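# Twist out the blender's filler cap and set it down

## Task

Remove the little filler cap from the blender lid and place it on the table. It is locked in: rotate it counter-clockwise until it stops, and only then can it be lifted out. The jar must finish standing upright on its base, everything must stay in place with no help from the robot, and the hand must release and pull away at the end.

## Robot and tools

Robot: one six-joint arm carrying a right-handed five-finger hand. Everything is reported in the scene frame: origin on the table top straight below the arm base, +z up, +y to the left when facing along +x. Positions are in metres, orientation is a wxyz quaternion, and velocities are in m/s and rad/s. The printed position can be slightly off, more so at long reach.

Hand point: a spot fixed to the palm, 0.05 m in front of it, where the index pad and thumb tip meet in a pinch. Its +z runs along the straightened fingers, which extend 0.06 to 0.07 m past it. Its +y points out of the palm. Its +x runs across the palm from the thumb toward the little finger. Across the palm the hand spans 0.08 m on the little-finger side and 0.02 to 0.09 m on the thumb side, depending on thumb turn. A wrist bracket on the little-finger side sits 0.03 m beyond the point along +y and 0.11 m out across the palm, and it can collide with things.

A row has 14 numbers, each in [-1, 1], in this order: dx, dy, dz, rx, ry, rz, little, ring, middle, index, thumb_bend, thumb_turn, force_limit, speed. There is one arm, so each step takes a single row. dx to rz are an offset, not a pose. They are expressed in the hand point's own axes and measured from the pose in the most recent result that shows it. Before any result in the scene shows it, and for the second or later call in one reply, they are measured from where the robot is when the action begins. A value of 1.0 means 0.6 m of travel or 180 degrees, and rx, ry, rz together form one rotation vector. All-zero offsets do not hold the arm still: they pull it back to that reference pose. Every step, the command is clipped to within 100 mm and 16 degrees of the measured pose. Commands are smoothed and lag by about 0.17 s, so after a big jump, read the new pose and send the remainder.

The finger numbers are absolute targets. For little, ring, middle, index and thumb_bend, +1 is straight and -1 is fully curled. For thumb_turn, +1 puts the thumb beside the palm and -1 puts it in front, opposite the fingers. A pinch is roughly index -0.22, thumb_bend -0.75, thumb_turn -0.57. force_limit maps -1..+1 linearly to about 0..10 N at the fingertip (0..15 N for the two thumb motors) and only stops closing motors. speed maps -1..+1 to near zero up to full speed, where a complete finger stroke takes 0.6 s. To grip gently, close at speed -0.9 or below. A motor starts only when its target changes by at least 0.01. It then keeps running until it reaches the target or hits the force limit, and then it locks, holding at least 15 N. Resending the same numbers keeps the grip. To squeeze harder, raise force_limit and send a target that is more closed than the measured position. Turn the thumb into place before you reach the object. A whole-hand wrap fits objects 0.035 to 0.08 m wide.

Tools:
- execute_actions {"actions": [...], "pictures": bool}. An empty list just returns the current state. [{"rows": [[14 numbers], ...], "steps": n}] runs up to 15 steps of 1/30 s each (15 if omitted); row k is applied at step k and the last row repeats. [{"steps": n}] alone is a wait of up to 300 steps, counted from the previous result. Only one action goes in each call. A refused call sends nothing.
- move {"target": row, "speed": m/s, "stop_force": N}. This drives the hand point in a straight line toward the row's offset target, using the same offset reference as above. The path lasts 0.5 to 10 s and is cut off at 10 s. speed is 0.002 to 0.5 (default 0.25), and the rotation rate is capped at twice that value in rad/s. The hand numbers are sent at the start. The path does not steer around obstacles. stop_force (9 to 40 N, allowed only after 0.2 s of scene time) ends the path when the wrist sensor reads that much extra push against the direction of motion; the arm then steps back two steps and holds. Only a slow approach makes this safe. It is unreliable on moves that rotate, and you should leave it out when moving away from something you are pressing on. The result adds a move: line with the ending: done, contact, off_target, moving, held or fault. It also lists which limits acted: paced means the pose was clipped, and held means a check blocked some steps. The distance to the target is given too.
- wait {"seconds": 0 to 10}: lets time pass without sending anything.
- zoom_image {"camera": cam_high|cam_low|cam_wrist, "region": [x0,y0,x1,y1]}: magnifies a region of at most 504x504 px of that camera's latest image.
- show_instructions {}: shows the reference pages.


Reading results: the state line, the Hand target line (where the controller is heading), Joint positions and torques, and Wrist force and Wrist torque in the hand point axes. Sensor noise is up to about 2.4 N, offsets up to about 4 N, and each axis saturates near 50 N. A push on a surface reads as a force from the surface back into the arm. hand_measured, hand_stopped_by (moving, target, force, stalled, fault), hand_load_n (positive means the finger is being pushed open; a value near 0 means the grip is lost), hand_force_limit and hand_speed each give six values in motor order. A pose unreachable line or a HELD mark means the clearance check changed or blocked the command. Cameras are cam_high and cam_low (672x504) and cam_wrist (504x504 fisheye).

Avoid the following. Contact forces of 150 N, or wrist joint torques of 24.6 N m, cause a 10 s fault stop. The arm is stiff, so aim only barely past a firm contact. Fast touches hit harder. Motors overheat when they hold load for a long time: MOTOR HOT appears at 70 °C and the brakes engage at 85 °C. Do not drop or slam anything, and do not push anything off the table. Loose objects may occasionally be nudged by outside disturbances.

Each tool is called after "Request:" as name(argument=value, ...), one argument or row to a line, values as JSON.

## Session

Request:
execute_actions(
  actions=[],
)

Scene clock: 0.00 s of 6600.00 s.
end_effector_position=(+0.3433, -0.1571, +0.3807) hand_measured=(+1.000, +1.000, +1.000, +1.000, +1.000, +1.000) hand_load_n=(+0.0, +0.0, +0.0, +0.0, +0.0, +0.0) hand_stopped_by=(target, target, target, target, target, target) hand_force_limit=0.00 hand_speed=-0.80 end_effector_quat_wxyz=(-0.016, +0.969, +0.248, +0.006) end_effector_velocity=(+0.000, +0.000, +0.000) end_effector_angular_velocity=(-0.000, -0.002, +0.001)
Joint positions: [-0.658 -1.728  1.552  1.584  1.553  0.425]
Joint velocities: [ 0.    -0.    -0.001 -0.001 -0.001 -0.001]
Joint torques (N m, as the arm reports them, + toward a larger angle): no reading
Motor temperatures (°C, as the motors report them): [31 28 30 36 37 38]
Wrist force (N, on the end effector, along its own x y z axes, offset not removed): no reading
Wrist torque (N m, same axes, about the end effector's origin, offset not removed): no reading
Hand target: +0.343, -0.157, +0.381; -0.016, +0.969, +0.248, +0.006
camera_calibration (this result's frames):
cam_wrist: T_world_to_cam=[[0.344449, -0.938411, -0.027206, -0.253249], [-0.78356, -0.30333, 0.54224, 0.011066], [-0.517097, -0.165457, -0.839783, 0.606268], [0, 0, 0, 1]] pos_world=[0.409401, -0.133984, 0.496243]

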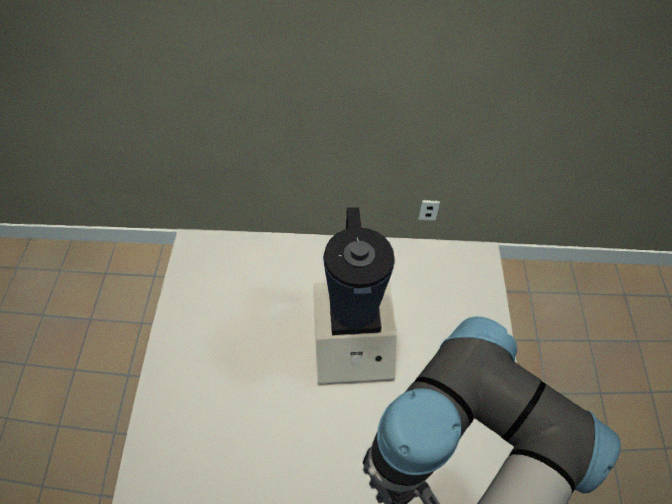

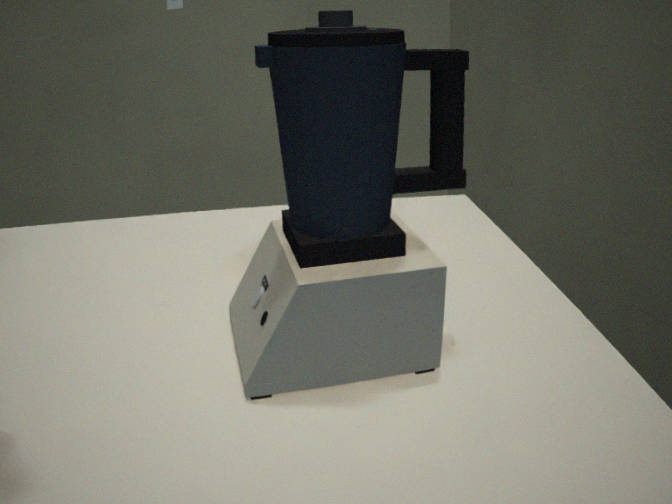

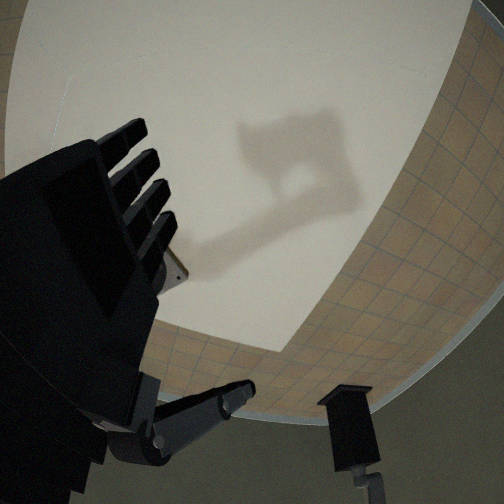

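Request:
zoom_image(
  camera="cam_high",
  region=[310, 200, 410, 300],
)

Request:
zoom_image(
  camera="cam_low",
  region=[270, 0, 400, 70],
)

Region (310, 200, 410, 300) of cam_high's 672x504 image, scaled by 5.040, with more detail than that image has.

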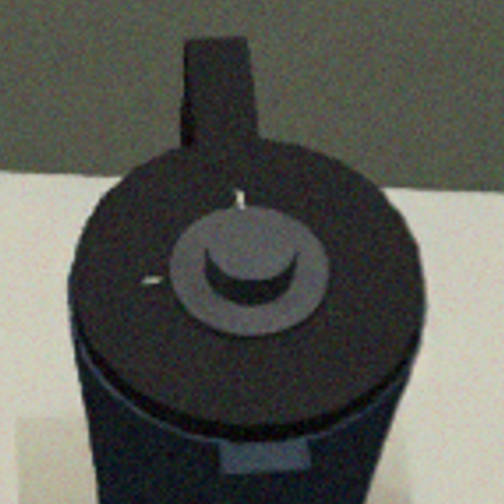

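Region (270, 0, 400, 70) of cam_low's 672x504 image, scaled by 3.877, with more detail than that image has; it fills the top 271 rows of this view, and the rest is white.

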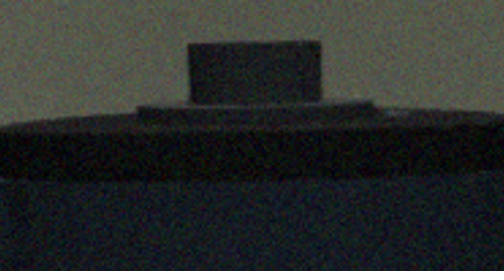

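Request:
move(
  target=[0.2485,0.0438,-0.0088,0.4229,0.2179,0.2144,-1,-1,-1,0.45,-0.1,-0.6,0,0.5],
  speed=0.4,
)

Scene clock: 43.00 s of 6600.00 s.
end_effector_position=(+0.4870, -0.1093, +0.3883) hand_measured=(-1.000, -1.000, -1.000, +0.450, -0.100, -0.600) hand_load_n=(+0.0, +0.0, +0.0, +0.0, +0.0, +0.0) hand_stopped_by=(target, target, target, target, target, target) hand_force_limit=0.00 hand_speed=0.50 end_effector_quat_wxyz=(-0.661, +0.725, -0.123, +0.149) end_effector_velocity=(+0.001, +0.000, +0.000) end_effector_angular_velocity=(+0.014, -0.001, -0.003)
Joint positions: [-0.994 -1.322  1.733  2.481  0.586 -0.016]
Joint velocities: [-0.001  0.001  0.009  0.015 -0.002 -0.016]
Joint torques (N m, as the arm reports them, + toward a larger angle): [ -8.74 -47.08  -4.14   3.11  -2.72  -2.37]
Motor temperatures (°C, as the motors report them): [31 28 30 36 37 38]
Wrist force (N, on the end effector, along its own x y z axes, offset not removed): [-3.6 -4.3 -0.5]
Wrist torque (N m, same axes, about the end effector's origin, offset not removed): [-0.50 0.67 -0.26]
Hand target: +0.487, -0.109, +0.388; -0.662, +0.724, -0.123, +0.149
Off the commanded pose: 0.001 m, 0 deg.
After step 90, 37.33 s passed at rest.
move: done
camera_calibration (this result's frames):
cam_wrist: T_world_to_cam=[[-0.120905, -0.0405109, -0.991837, 0.441647], [-0.973132, -0.192394, 0.126483, 0.399916], [-0.195948, 0.980481, -0.016161, 0.343964], [0, 0, 0, 1]] pos_world=[0.509968, -0.242417, 0.393018]

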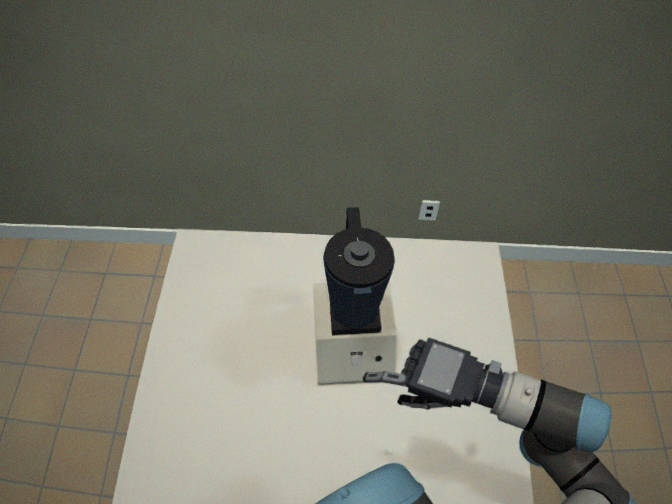

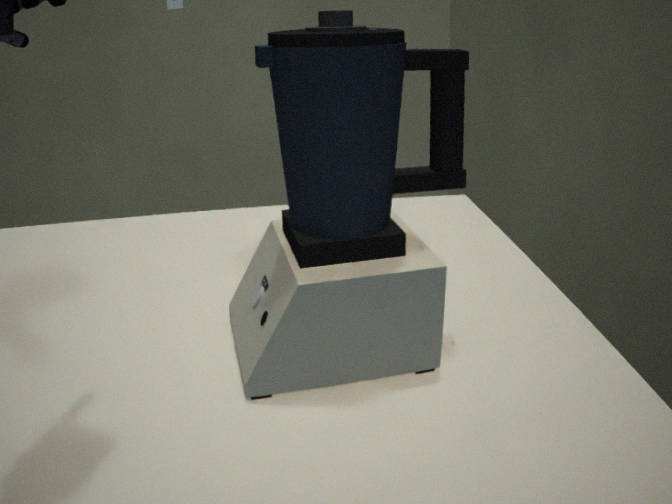

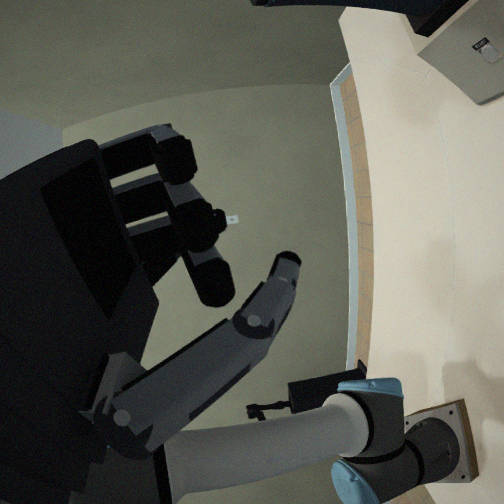

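Request:
move(
  target=[0.244,0,-0.0445,0,0.191,0,-1,-1,-1,0.45,0.05,-0.6,0,0.5],
  speed=0.3,
)

Request:
move(
  target=[0.244,0,-0.0445,0,0.191,0,-1,-1,-1,0.45,0.05,-0.6,0,0.5],
  speed=0.3,
)

Request:
move(
  target=[-0.4557,-0.0567,0.1498,-0.1647,0.2878,0.1021,-1,-1,-1,0.45,0.05,-0.6,0,0.5],
  speed=0.3,
)

Request:
zoom_image(
  camera="cam_wrist",
  region=[170, 120, 370, 320],
)

Scene clock: 68.70 s of 6600.00 s.
end_effector_position=(+0.6123, -0.1887, +0.3982) hand_measured=(-1.000, -1.000, -1.000, +0.450, +0.050, -0.600) hand_load_n=(+0.0, +0.0, +0.0, +0.0, +0.0, +0.0) hand_stopped_by=(target, target, target, target, target, target) hand_force_limit=0.00 hand_speed=0.50 end_effector_quat_wxyz=(-0.592, +0.652, -0.314, +0.354) end_effector_velocity=(+0.002, -0.001, -0.000) end_effector_angular_velocity=(-0.000, -0.002, -0.005)
Joint positions: [-0.993 -1.341  1.755  2.559 -0.013 -0.094]
Joint velocities: [ 0.002  0.014 -0.019 -0.052 -0.007  0.056]
Joint torques (N m, as the arm reports them, + toward a larger angle): [ 11.25 -18.96 -25.68  -2.5   -2.67   1.56]
Motor temperatures (°C, as the motors report them): [31 28 30 36 38 38]
Wrist force (N, on the end effector, along its own x y z axes, offset not removed): [-2.4 -1.8 0.4]
Wrist torque (N m, same axes, about the end effector's origin, offset not removed): [-0.22 0.39 -0.06]
Hand target: +0.612, -0.189, +0.398; -0.592, +0.652, -0.315, +0.354
Off the commanded pose: 0.000 m, 1 deg.
After step 90, 21.10 s passed at rest.
move: done
camera_calibration (this result's frames):
cam_wrist: T_world_to_cam=[[-0.0746084, 0.0227106, -0.996954, 0.448969], [-0.918099, 0.388689, 0.0775614, 0.600738], [0.389266, 0.921089, -0.00814884, 0.07382], [0, 0, 0, 1]] pos_world=[0.556298, -0.311691, 0.401609]

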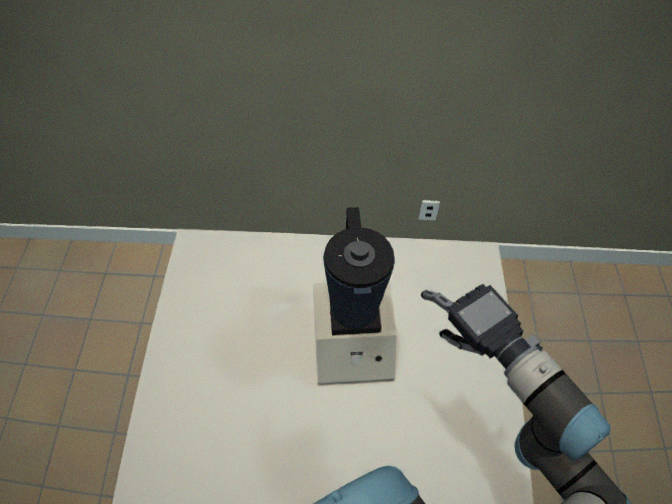

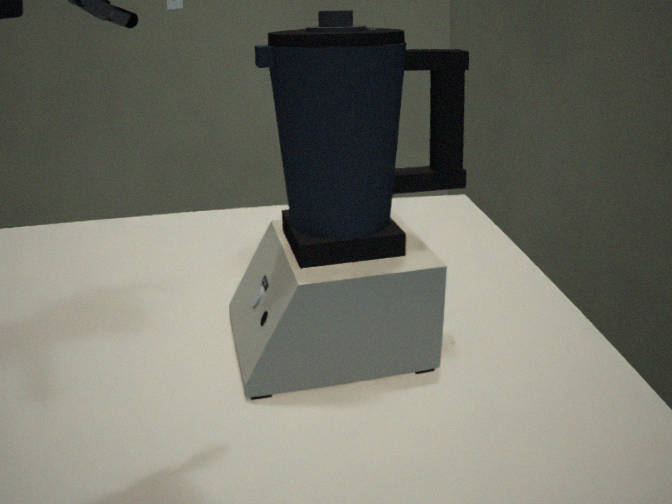

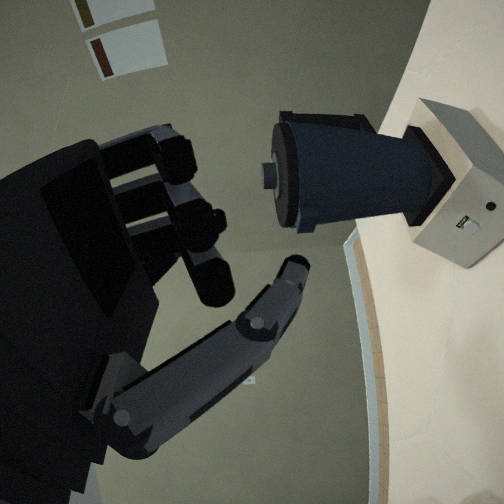

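Scene clock: 70.27 s of 6600.00 s.
end_effector_position=(+0.6706, -0.3247, +0.4125) hand_measured=(-1.000, -1.000, -1.000, +0.450, +0.050, -0.600) hand_load_n=(+0.0, +0.0, +0.0, +0.0, +0.0, +0.0) hand_stopped_by=(target, target, target, target, target, target) hand_force_limit=0.00 hand_speed=0.50 end_effector_quat_wxyz=(-0.473, +0.518, -0.475, +0.531) end_effector_velocity=(+0.001, -0.002, +0.000) end_effector_angular_velocity=(-0.000, -0.001, -0.007)
Joint positions: [-0.995 -1.324  1.728  2.476 -0.611 -0.001]
Joint velocities: [ 0.003  0.001 -0.002  0.003 -0.01  -0.002]
Joint torques (N m, as the arm reports them, + toward a larger angle): [ 11.28 -24.29 -24.16   1.43  -2.85  -2.22]
Motor temperatures (°C, as the motors report them): [31 28 30 36 38 38]
Wrist force (N, on the end effector, along its own x y z axes, offset not removed): [-4.0 -3.4 -1.6]
Wrist torque (N m, same axes, about the end effector's origin, offset not removed): [-0.32 0.68 -0.20]
Hand target: +0.671, -0.325, +0.413; -0.473, +0.518, -0.475, +0.531
Off the commanded pose: 0.000 m, 0 deg.
move: done
camera_calibration (this result's frames):
cam_wrist: T_world_to_cam=[[0.00943377, 0.0489384, -0.998757, 0.423594], [-0.544621, 0.837913, 0.035913, 0.618587], [0.838629, 0.543605, 0.0345576, -0.265068], [0, 0, 0, 1]] pos_world=[0.555193, -0.394959, 0.410012]

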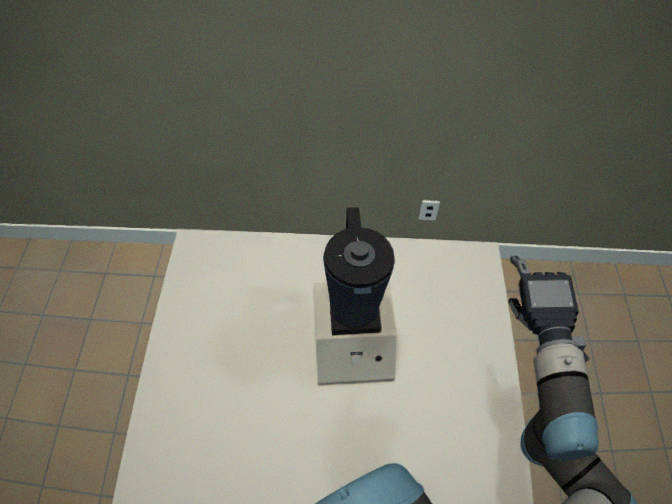

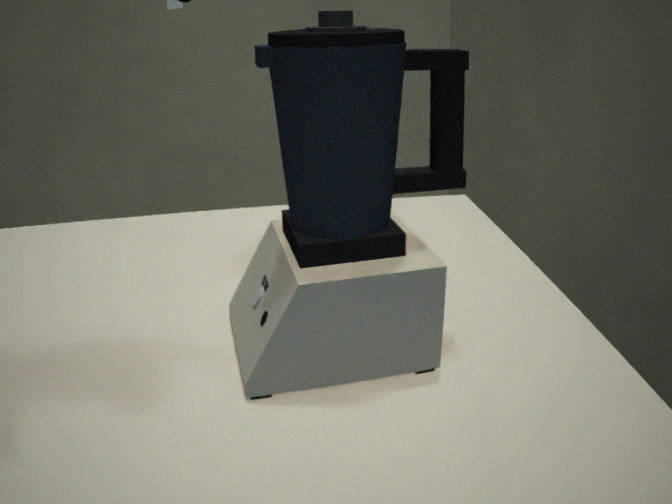

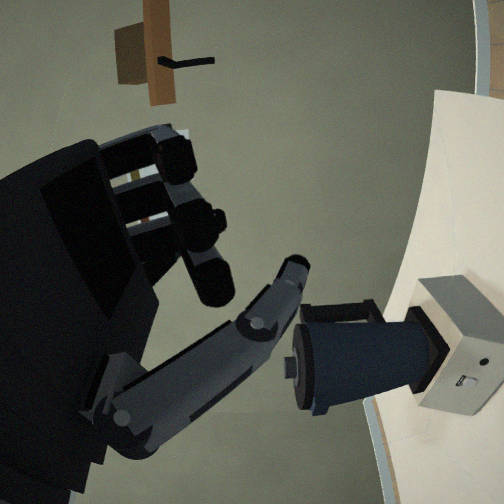

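Scene clock: 72.73 s of 6600.00 s.
end_effector_position=(+0.7635, -0.0504, +0.4198) hand_measured=(-1.000, -1.000, -1.000, +0.450, +0.050, -0.600) hand_load_n=(+0.0, +0.0, +0.0, +0.0, +0.0, +0.0) hand_stopped_by=(target, target, target, target, target, target) hand_force_limit=0.00 hand_speed=0.50 end_effector_quat_wxyz=(+0.154, -0.259, +0.819, -0.488) end_effector_velocity=(+0.001, +0.001, -0.001) end_effector_angular_velocity=(+0.009, +0.008, -0.008)
Joint positions: [ 0.028 -1.297  1.414  3.564 -2.481  0.486]
Joint velocities: [ 0.002  0.002 -0.012  0.034 -0.003  0.022]
Joint torques (N m, as the arm reports them, + toward a larger angle): [ 16.26 -28.27 -29.93  -0.03  -3.27   1.54]
Motor temperatures (°C, as the motors report them): [31 28 30 36 38 38]
Wrist force (N, on the end effector, along its own x y z axes, offset not removed): [-3.0 -1.5 -0.9]
Wrist torque (N m, same axes, about the end effector's origin, offset not removed): [-0.05 0.55 -0.20]
Hand target: +0.764, -0.050, +0.420; +0.154, -0.259, +0.819, -0.488
Off the commanded pose: 0.001 m, 0 deg.
move: done
camera_calibration (this result's frames):
cam_wrist: T_world_to_cam=[[-0.150958, 0.471445, -0.868879, 0.50586], [0.42543, 0.824375, 0.373384, -0.443888], [0.892312, -0.313282, -0.325013, -0.425561], [0, 0, 0, 1]] pos_world=[0.64494, -0.00587591, 0.466959]

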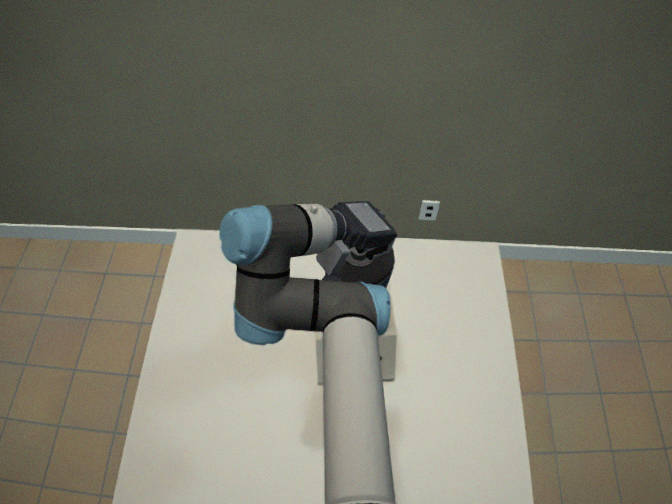

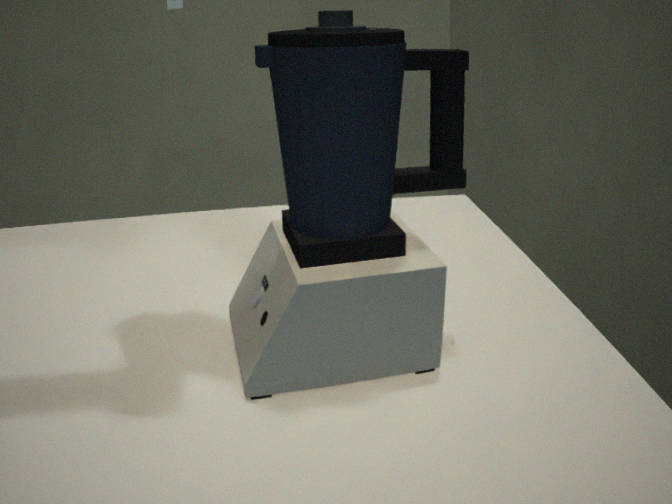

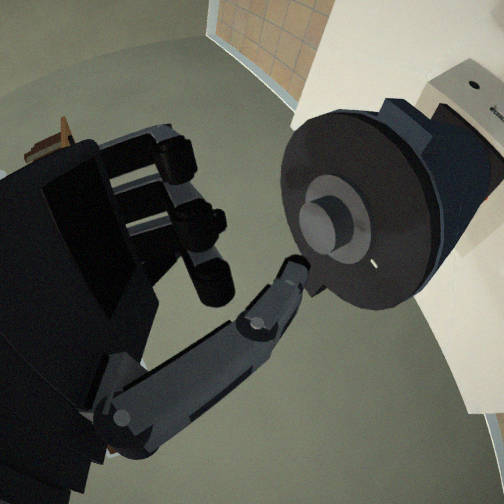

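Region (170, 120, 370, 320) of cam_wrist's 504x504 image, scaled by 2.520, with more detail than that image has.

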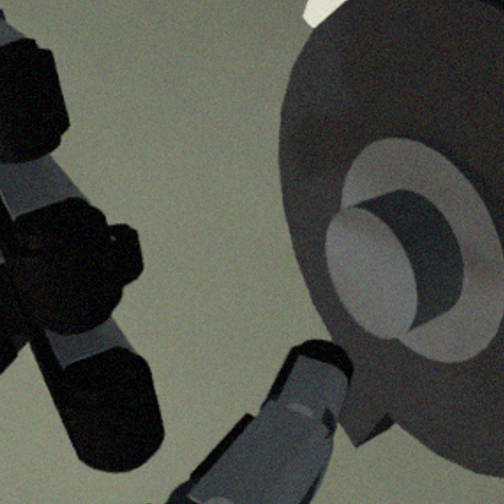

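Request:
move(
  target=[-0.011,0.056,0.0435,0,0,0,-1,-1,-1,0.45,0.05,-0.6,0,0.5],
  speed=0.08,
)

Request:
zoom_image(
  camera="cam_wrist",
  region=[170, 120, 370, 320],
)

Request:
zoom_image(
  camera="cam_low",
  region=[270, 0, 400, 70],
)

Scene clock: 94.37 s of 6600.00 s.
end_effector_position=(+0.7729, -0.0523, +0.3780) hand_measured=(-1.000, -1.000, -1.000, +0.450, +0.050, -0.600) hand_load_n=(+0.0, +0.0, +0.0, +0.0, +1.5, +0.0) hand_stopped_by=(target, target, target, target, target, target) hand_force_limit=0.00 hand_speed=0.50 end_effector_quat_wxyz=(+0.154, -0.259, +0.819, -0.488) end_effector_velocity=(+0.000, -0.000, -0.001) end_effector_angular_velocity=(+0.000, -0.003, +0.000)
Joint positions: [ 0.015 -1.25   1.455  3.467 -2.47   0.476]
Joint velocities: [-0.001  0.001  0.002 -0.007  0.001 -0.   ]
Joint torques (N m, as the arm reports them, + toward a larger angle): [ -5.66 -26.17 -10.9   -4.23   2.01  -2.07]
Motor temperatures (°C, as the motors report them): [31 28 30 36 38 38]
Wrist force (N, on the end effector, along its own x y z axes, offset not removed): [-0.9 -1.8 -2.9]
Wrist torque (N m, same axes, about the end effector's origin, offset not removed): [-0.28 0.14 -0.02]
Hand target: +0.773, -0.052, +0.378; +0.154, -0.259, +0.819, -0.488
Off the commanded pose: 0.000 m, 0 deg.
After step 90, 17.63 s passed at rest.
move: done
camera_calibration (this result's frames):
cam_wrist: T_world_to_cam=[[-0.150967, 0.471492, -0.868852, 0.471855], [0.425462, 0.824345, 0.373413, -0.430752], [0.892295, -0.31329, -0.325051, -0.448088], [0, 0, 0, 1]] pos_world=[0.65433, -0.00776935, 0.425169]

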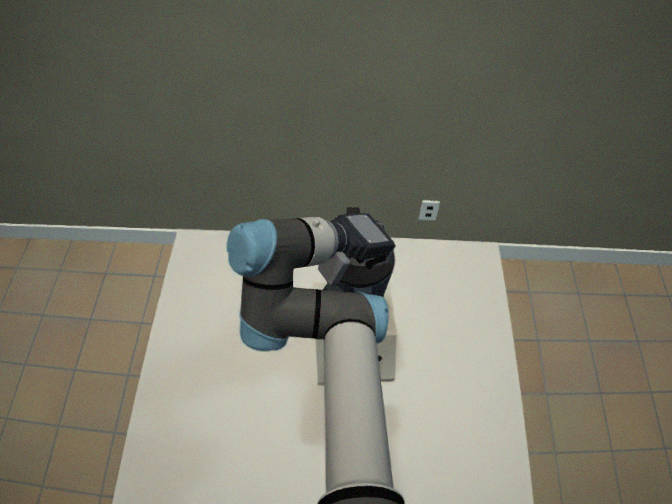

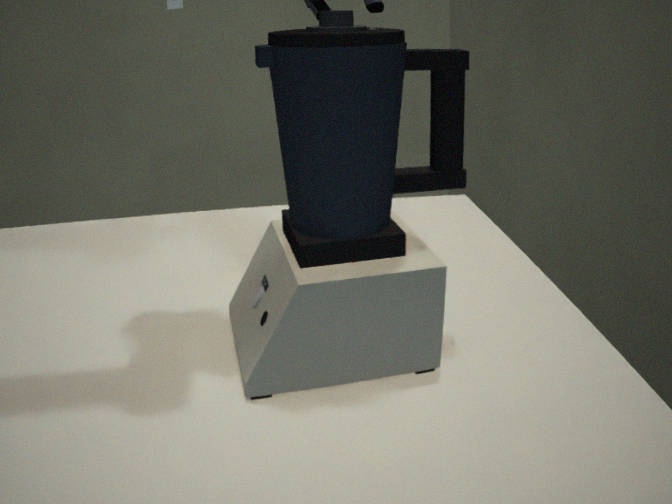

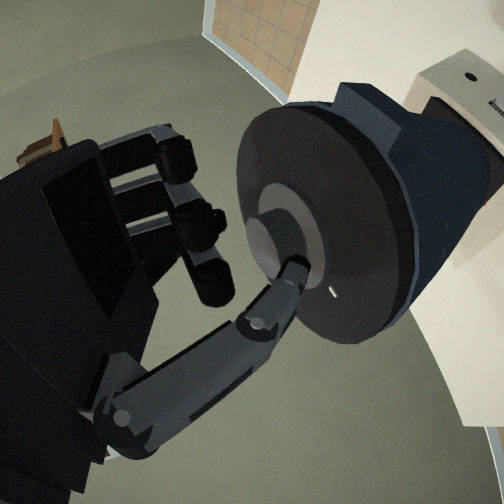

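Region (170, 120, 370, 320) of cam_wrist's 504x504 image, scaled by 2.520, with more detail than that image has.

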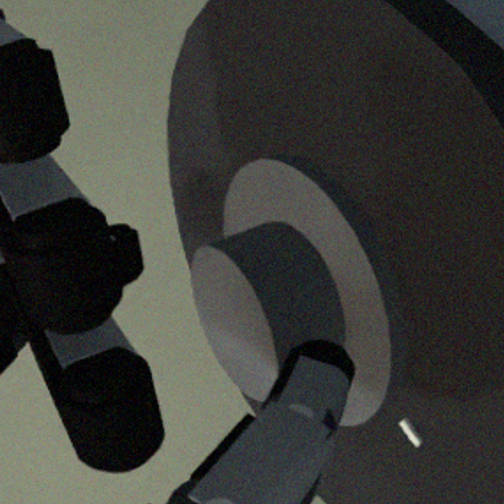

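Region (270, 0, 400, 70) of cam_low's 672x504 image, scaled by 3.877, with more detail than that image has; it fills the top 271 rows of this view, and the rest is white.

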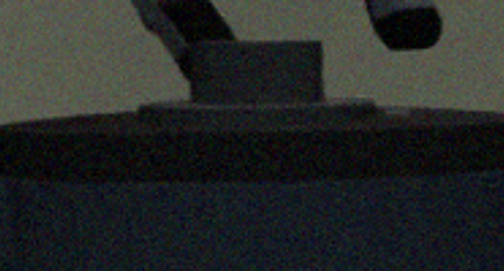

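Request:
move(
  target=[0.0108,0.0065,-0.012,0,0,0,-1,-1,-1,0.45,0.05,-0.6,0,0.5],
  speed=0.05,
)

Request:
zoom_image(
  camera="cam_wrist",
  region=[170, 140, 370, 340],
)

Request:
zoom_image(
  camera="cam_low",
  region=[270, 0, 400, 70],
)

Scene clock: 118.67 s of 6600.00 s.
end_effector_position=(+0.7631, -0.0494, +0.3780) hand_measured=(-1.000, -1.000, -1.000, +0.450, +0.050, -0.600) hand_load_n=(+0.0, +0.0, +0.0, +0.0, +0.0, +0.0) hand_stopped_by=(target, target, target, target, target, target) hand_force_limit=0.00 hand_speed=0.50 end_effector_quat_wxyz=(+0.154, -0.259, +0.819, -0.488) end_effector_velocity=(-0.002, +0.001, +0.001) end_effector_angular_velocity=(+0.001, -0.002, +0.001)
Joint positions: [ 0.021 -1.27   1.487  3.46  -2.475  0.48 ]
Joint velocities: [ 0.001 -0.005  0.005 -0.002  0.     0.001]
Joint torques (N m, as the arm reports them, + toward a larger angle): [ 15.97 -55.2  -11.13  -4.29  -3.21   1.88]
Motor temperatures (°C, as the motors report them): [31 28 30 36 38 38]
Wrist force (N, on the end effector, along its own x y z axes, offset not removed): [-3.6 -2.1 -0.7]
Wrist torque (N m, same axes, about the end effector's origin, offset not removed): [-0.16 0.57 -0.22]
Hand target: +0.763, -0.049, +0.378; +0.154, -0.259, +0.819, -0.488
Off the commanded pose: 0.000 m, 0 deg.
After step 90, 20.53 s passed at rest.
move: done
camera_calibration (this result's frames):
cam_wrist: T_world_to_cam=[[-0.150975, 0.471484, -0.868855, 0.468996], [0.425473, 0.824345, 0.373399, -0.428962], [0.892289, -0.313301, -0.325059, -0.438404], [0, 0, 0, 1]] pos_world=[0.644501, -0.00486341, 0.425156]

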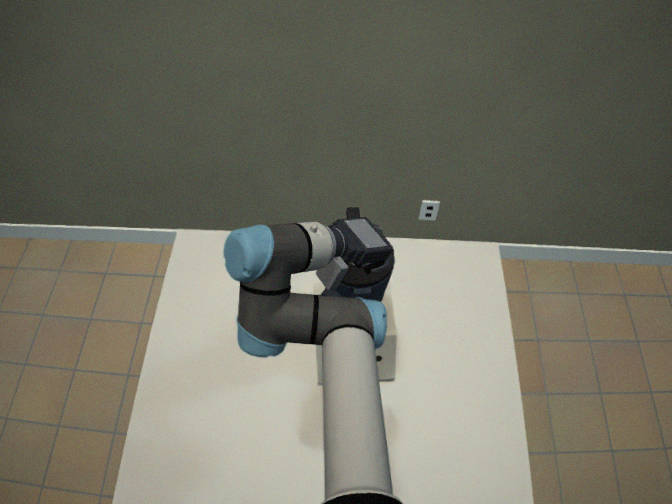

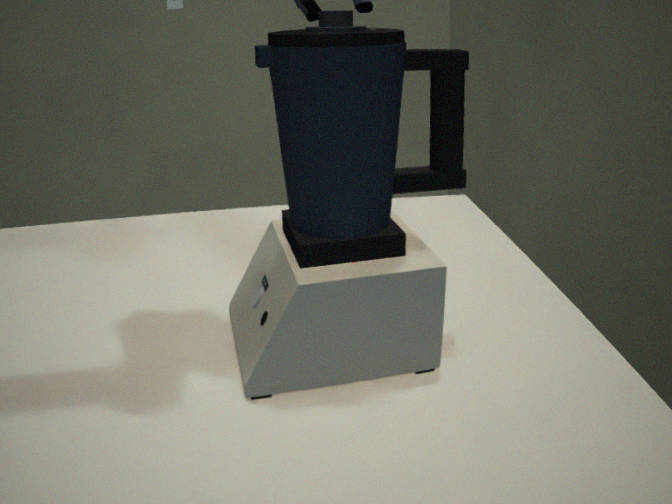

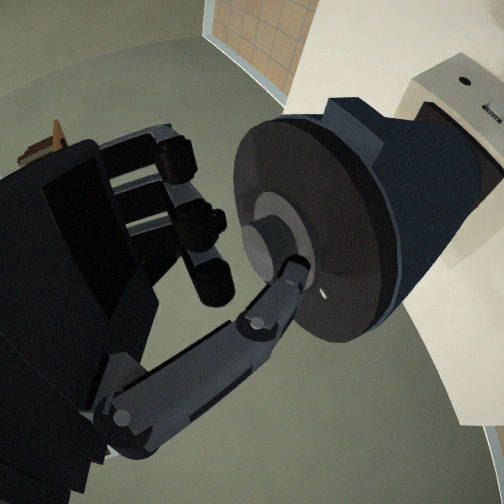

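Region (170, 140, 370, 340) of cam_wrist's 504x504 image, scaled by 2.520, with more detail than that image has.

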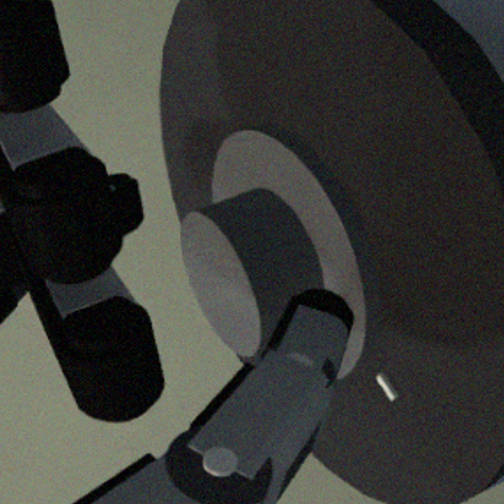

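Region (270, 0, 400, 70) of cam_low's 672x504 image, scaled by 3.877, with more detail than that image has; it fills the top 271 rows of this view, and the rest is white.

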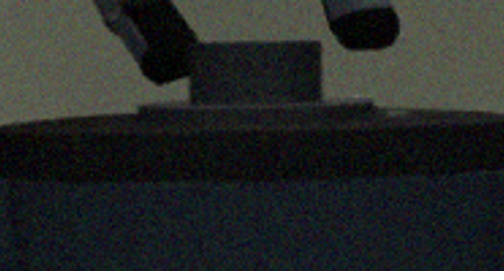

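Request:
move(
  target=[0,0.0058,0.0032,0,0,0,-1,-1,-1,0.25,-0.08,-0.6,0,-0.5],
  speed=0.02,
)

Request:
zoom_image(
  camera="cam_low",
  region=[270, 0, 400, 70],
)

Request:
zoom_image(
  camera="cam_wrist",
  region=[170, 140, 370, 340],
)

Scene clock: 129.47 s of 6600.00 s.
end_effector_position=(+0.7631, -0.0494, +0.3742) hand_measured=(-1.000, -1.000, -1.000, +0.250, -0.080, -0.600) hand_load_n=(+0.0, +0.0, +0.0, +0.0, +0.0, +0.0) hand_stopped_by=(target, target, target, target, target, target) hand_force_limit=0.00 hand_speed=-0.50 end_effector_quat_wxyz=(+0.154, -0.259, +0.819, -0.488) end_effector_velocity=(+0.000, +0.000, -0.002) end_effector_angular_velocity=(+0.000, -0.000, +0.000)
Joint positions: [ 0.02  -1.267  1.493  3.451 -2.474  0.479]
Joint velocities: [-0.     0.001  0.002 -0.004  0.001 -0.   ]
Joint torques (N m, as the arm reports them, + toward a larger angle): [ -3.33 -24.59  -9.32  -4.15   2.06  -1.99]
Motor temperatures (°C, as the motors report them): [31 28 30 36 38 38]
Wrist force (N, on the end effector, along its own x y z axes, offset not removed): [-3.5 -3.0 0.6]
Wrist torque (N m, same axes, about the end effector's origin, offset not removed): [-0.32 0.60 -0.25]
Hand target: +0.763, -0.049, +0.374; +0.154, -0.259, +0.819, -0.488
Off the commanded pose: 0.000 m, 0 deg.
After step 90, 7.10 s passed at rest.
move: done
camera_calibration (this result's frames):
cam_wrist: T_world_to_cam=[[-0.15098, 0.47149, -0.868851, 0.465684], [0.425473, 0.824344, 0.373404, -0.427527], [0.892288, -0.313296, -0.325065, -0.439661], [0, 0, 0, 1]] pos_world=[0.644514, -0.00488015, 0.421331]

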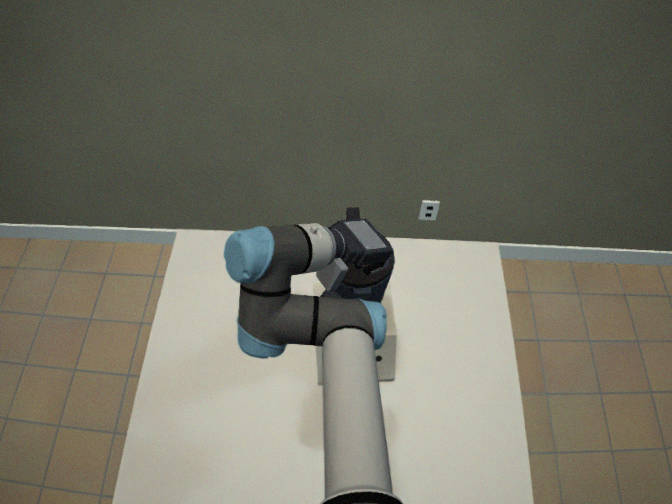

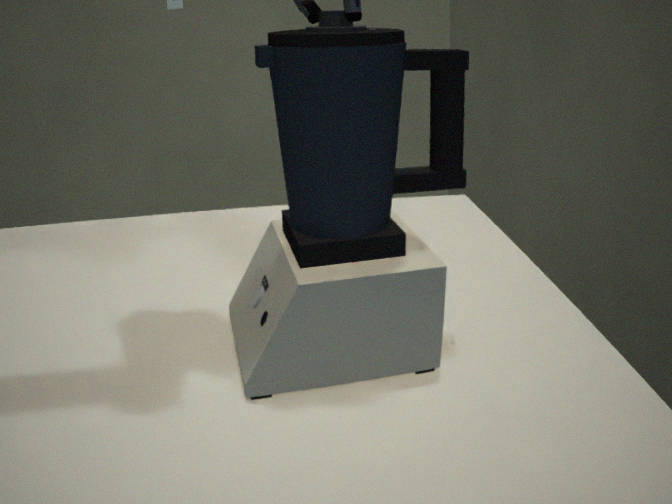

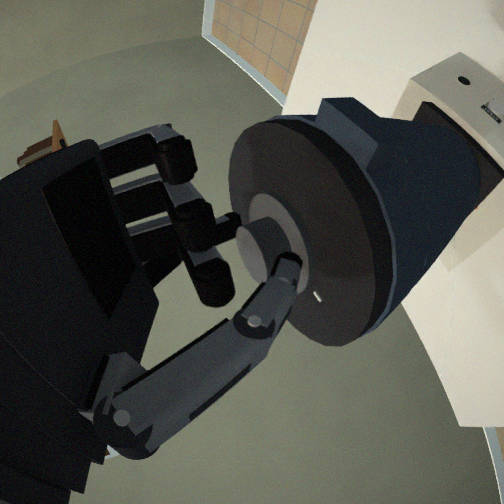

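Region (270, 0, 400, 70) of cam_low's 672x504 image, scaled by 3.877, with more detail than that image has; it fills the top 271 rows of this view, and the rest is white.

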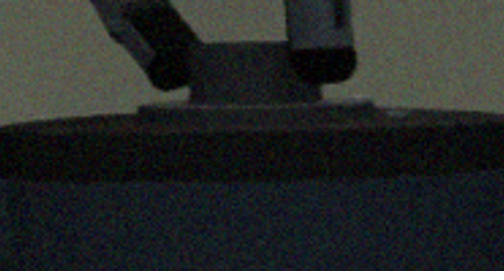

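Region (170, 140, 370, 340) of cam_wrist's 504x504 image, scaled by 2.520, with more detail than that image has.

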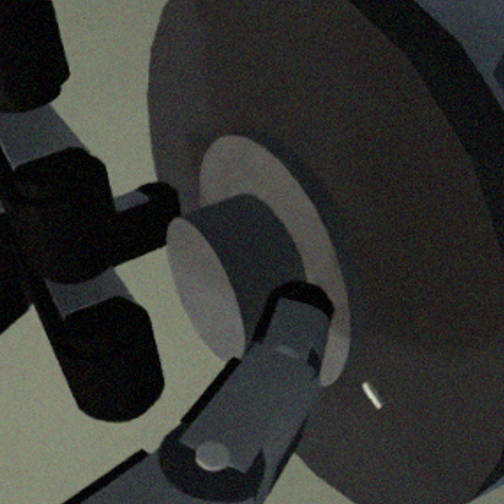

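Request:
move(
  target=[-0.007,0.0015,0.0008,0,0,0,-1,-1,-1,0.2,-0.1,-0.6,0,-0.8],
  speed=0.02,
)

Request:
zoom_image(
  camera="cam_low",
  region=[270, 0, 400, 70],
)

Request:
zoom_image(
  camera="cam_wrist",
  region=[170, 120, 370, 320],
)

Scene clock: 143.97 s of 6600.00 s.
end_effector_position=(+0.7664, -0.0471, +0.3732) hand_measured=(-1.000, -1.000, -1.000, +0.200, -0.100, -0.600) hand_load_n=(+0.0, +0.0, +0.0, +0.0, +0.0, +0.0) hand_stopped_by=(target, target, target, target, target, target) hand_force_limit=0.00 hand_speed=-0.80 end_effector_quat_wxyz=(+0.154, -0.259, +0.819, -0.488) end_effector_velocity=(+0.001, +0.001, -0.000) end_effector_angular_velocity=(-0.000, +0.001, -0.000)
Joint positions: [ 0.024 -1.258  1.482  3.454 -2.477  0.482]
Joint velocities: [ 0.001  0.003 -0.005  0.004 -0.001  0.001]
Joint torques (N m, as the arm reports them, + toward a larger angle): [ 15.45 -25.61 -30.58  -0.15  -3.53   2.11]
Motor temperatures (°C, as the motors report them): [31 28 30 36 38 38]
Wrist force (N, on the end effector, along its own x y z axes, offset not removed): [-3.6 -1.1 0.2]
Wrist torque (N m, same axes, about the end effector's origin, offset not removed): [-0.03 0.60 -0.11]
Hand target: +0.767, -0.047, +0.373; +0.154, -0.259, +0.819, -0.488
Off the commanded pose: 0.000 m, 0 deg.
After step 90, 10.80 s passed at rest.
move: done
camera_calibration (this result's frames):
cam_wrist: T_world_to_cam=[[-0.150978, 0.471483, -0.868855, 0.464222], [0.425466, 0.824349, 0.3734, -0.430476], [0.892292, -0.313293, -0.325058, -0.442205], [0, 0, 0, 1]] pos_world=[0.647816, -0.00255012, 0.420339]

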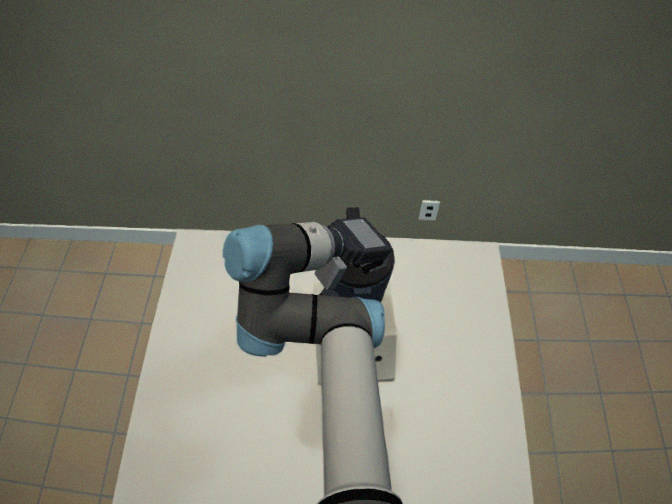

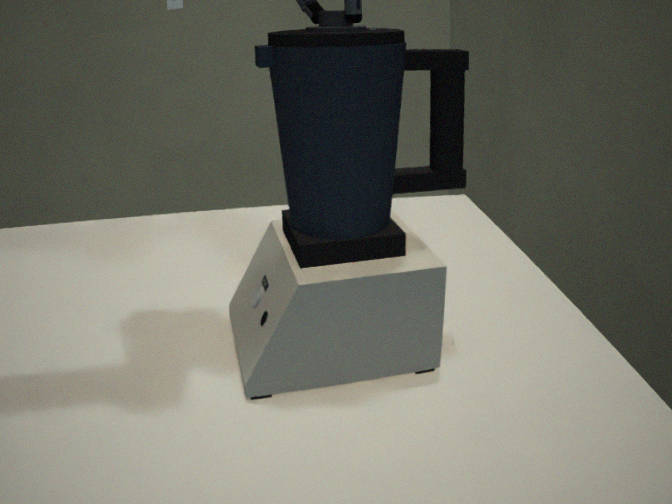

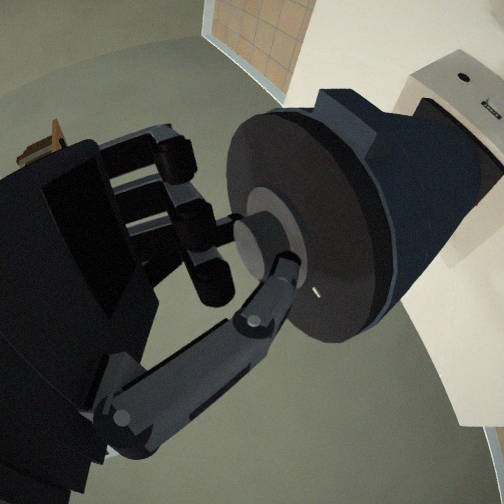

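Region (270, 0, 400, 70) of cam_low's 672x504 image, scaled by 3.877, with more detail than that image has; it fills the top 271 rows of this view, and the rest is white.

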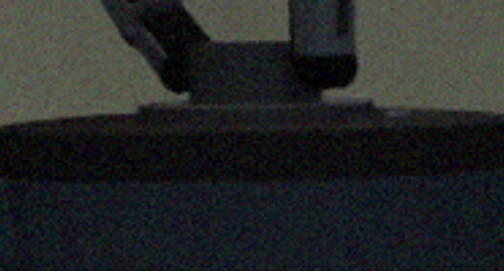

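Region (170, 120, 370, 320) of cam_wrist's 504x504 image, scaled by 2.520, with more detail than that image has.

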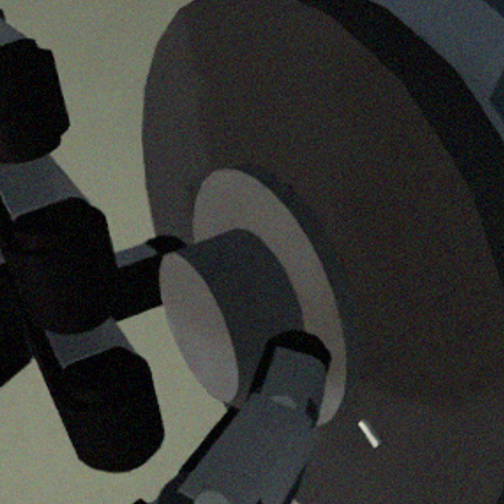

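Close.

Request:
move(
  target=[0,0,0,0,0,0,-1,-1,-1,-0.2,-0.55,-0.6,0.7,-0.92],
)

Request:
zoom_image(
  camera="cam_low",
  region=[270, 0, 400, 70],
)

Request:
zoom_image(
  camera="cam_wrist",
  region=[170, 120, 370, 320],
)

Scene clock: 153.10 s of 6600.00 s.
end_effector_position=(+0.7664, -0.0471, +0.3732) hand_measured=(-1.000, -1.000, -1.000, +0.106, -0.228, -0.600) hand_load_n=(+0.0, +0.0, +0.0, +13.0, +12.0, +0.0) hand_stopped_by=(target, target, target, force, force, target) hand_force_limit=0.70 hand_speed=-0.92 end_effector_quat_wxyz=(+0.154, -0.259, +0.819, -0.488) end_effector_velocity=(-0.000, -0.000, +0.002) end_effector_angular_velocity=(+0.000, -0.002, -0.000)
Joint positions: [ 0.024 -1.258  1.482  3.454 -2.477  0.482]
Joint velocities: [ 0.    -0.002 -0.     0.001  0.     0.   ]
Joint torques (N m, as the arm reports them, + toward a larger angle): [ -2.42 -54.78 -12.48  -2.03   1.89  -1.82]
Motor temperatures (°C, as the motors report them): [31 28 30 36 38 38]
Wrist force (N, on the end effector, along its own x y z axes, offset not removed): [-3.5 -0.6 3.4]
Wrist torque (N m, same axes, about the end effector's origin, offset not removed): [-0.02 0.65 -0.13]
Hand target: +0.766, -0.047, +0.373; +0.154, -0.259, +0.819, -0.488
Off the commanded pose: 0.000 m, 0 deg.
After step 90, 4.03 s passed at rest.
move: done
camera_calibration (this result's frames):
cam_wrist: T_world_to_cam=[[-0.150996, 0.471483, -0.868852, 0.464222], [0.425462, 0.824353, 0.373395, -0.430468], [0.89229, -0.313283, -0.325072, -0.4422], [0, 0, 0, 1]] pos_world=[0.647814, -0.00254892, 0.420328]

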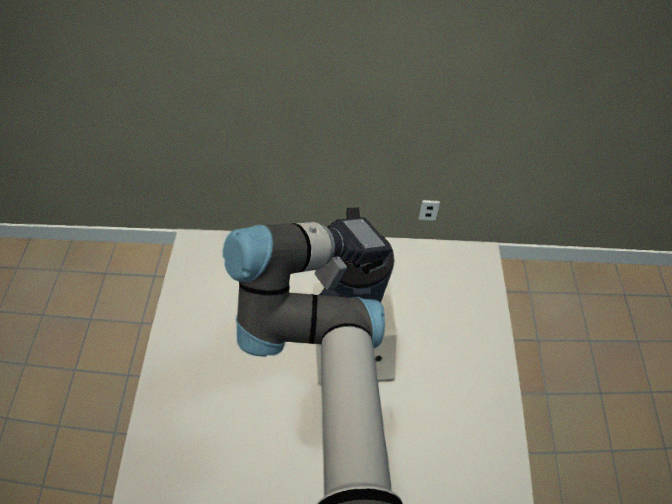

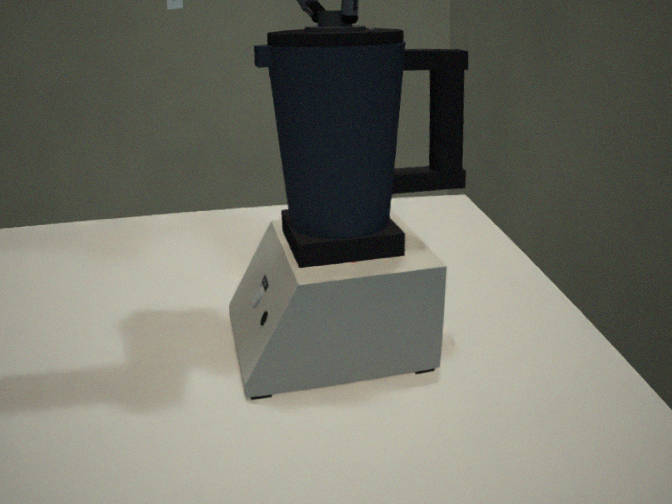

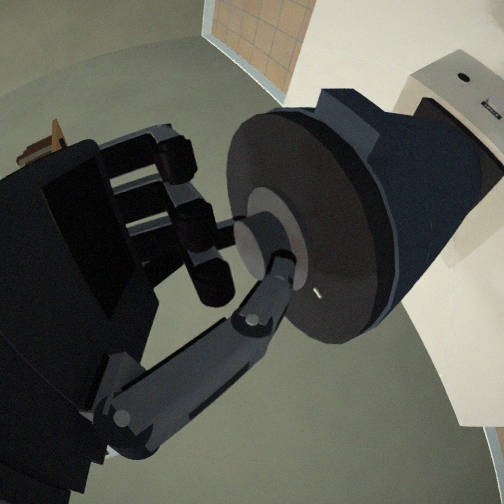

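Region (270, 0, 400, 70) of cam_low's 672x504 image, scaled by 3.877, with more detail than that image has; it fills the top 271 rows of this view, and the rest is white.

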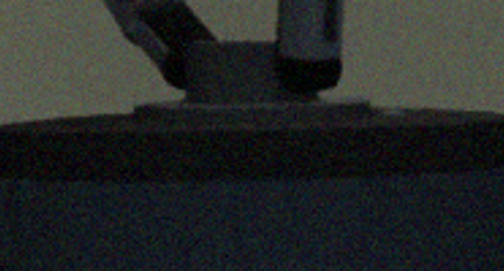

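Region (170, 120, 370, 320) of cam_wrist's 504x504 image, scaled by 2.520, with more detail than that image has.

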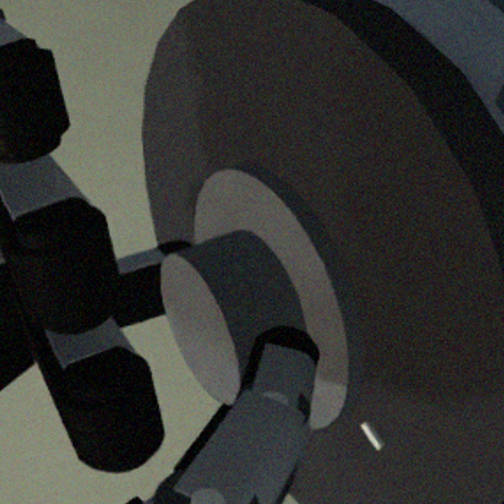

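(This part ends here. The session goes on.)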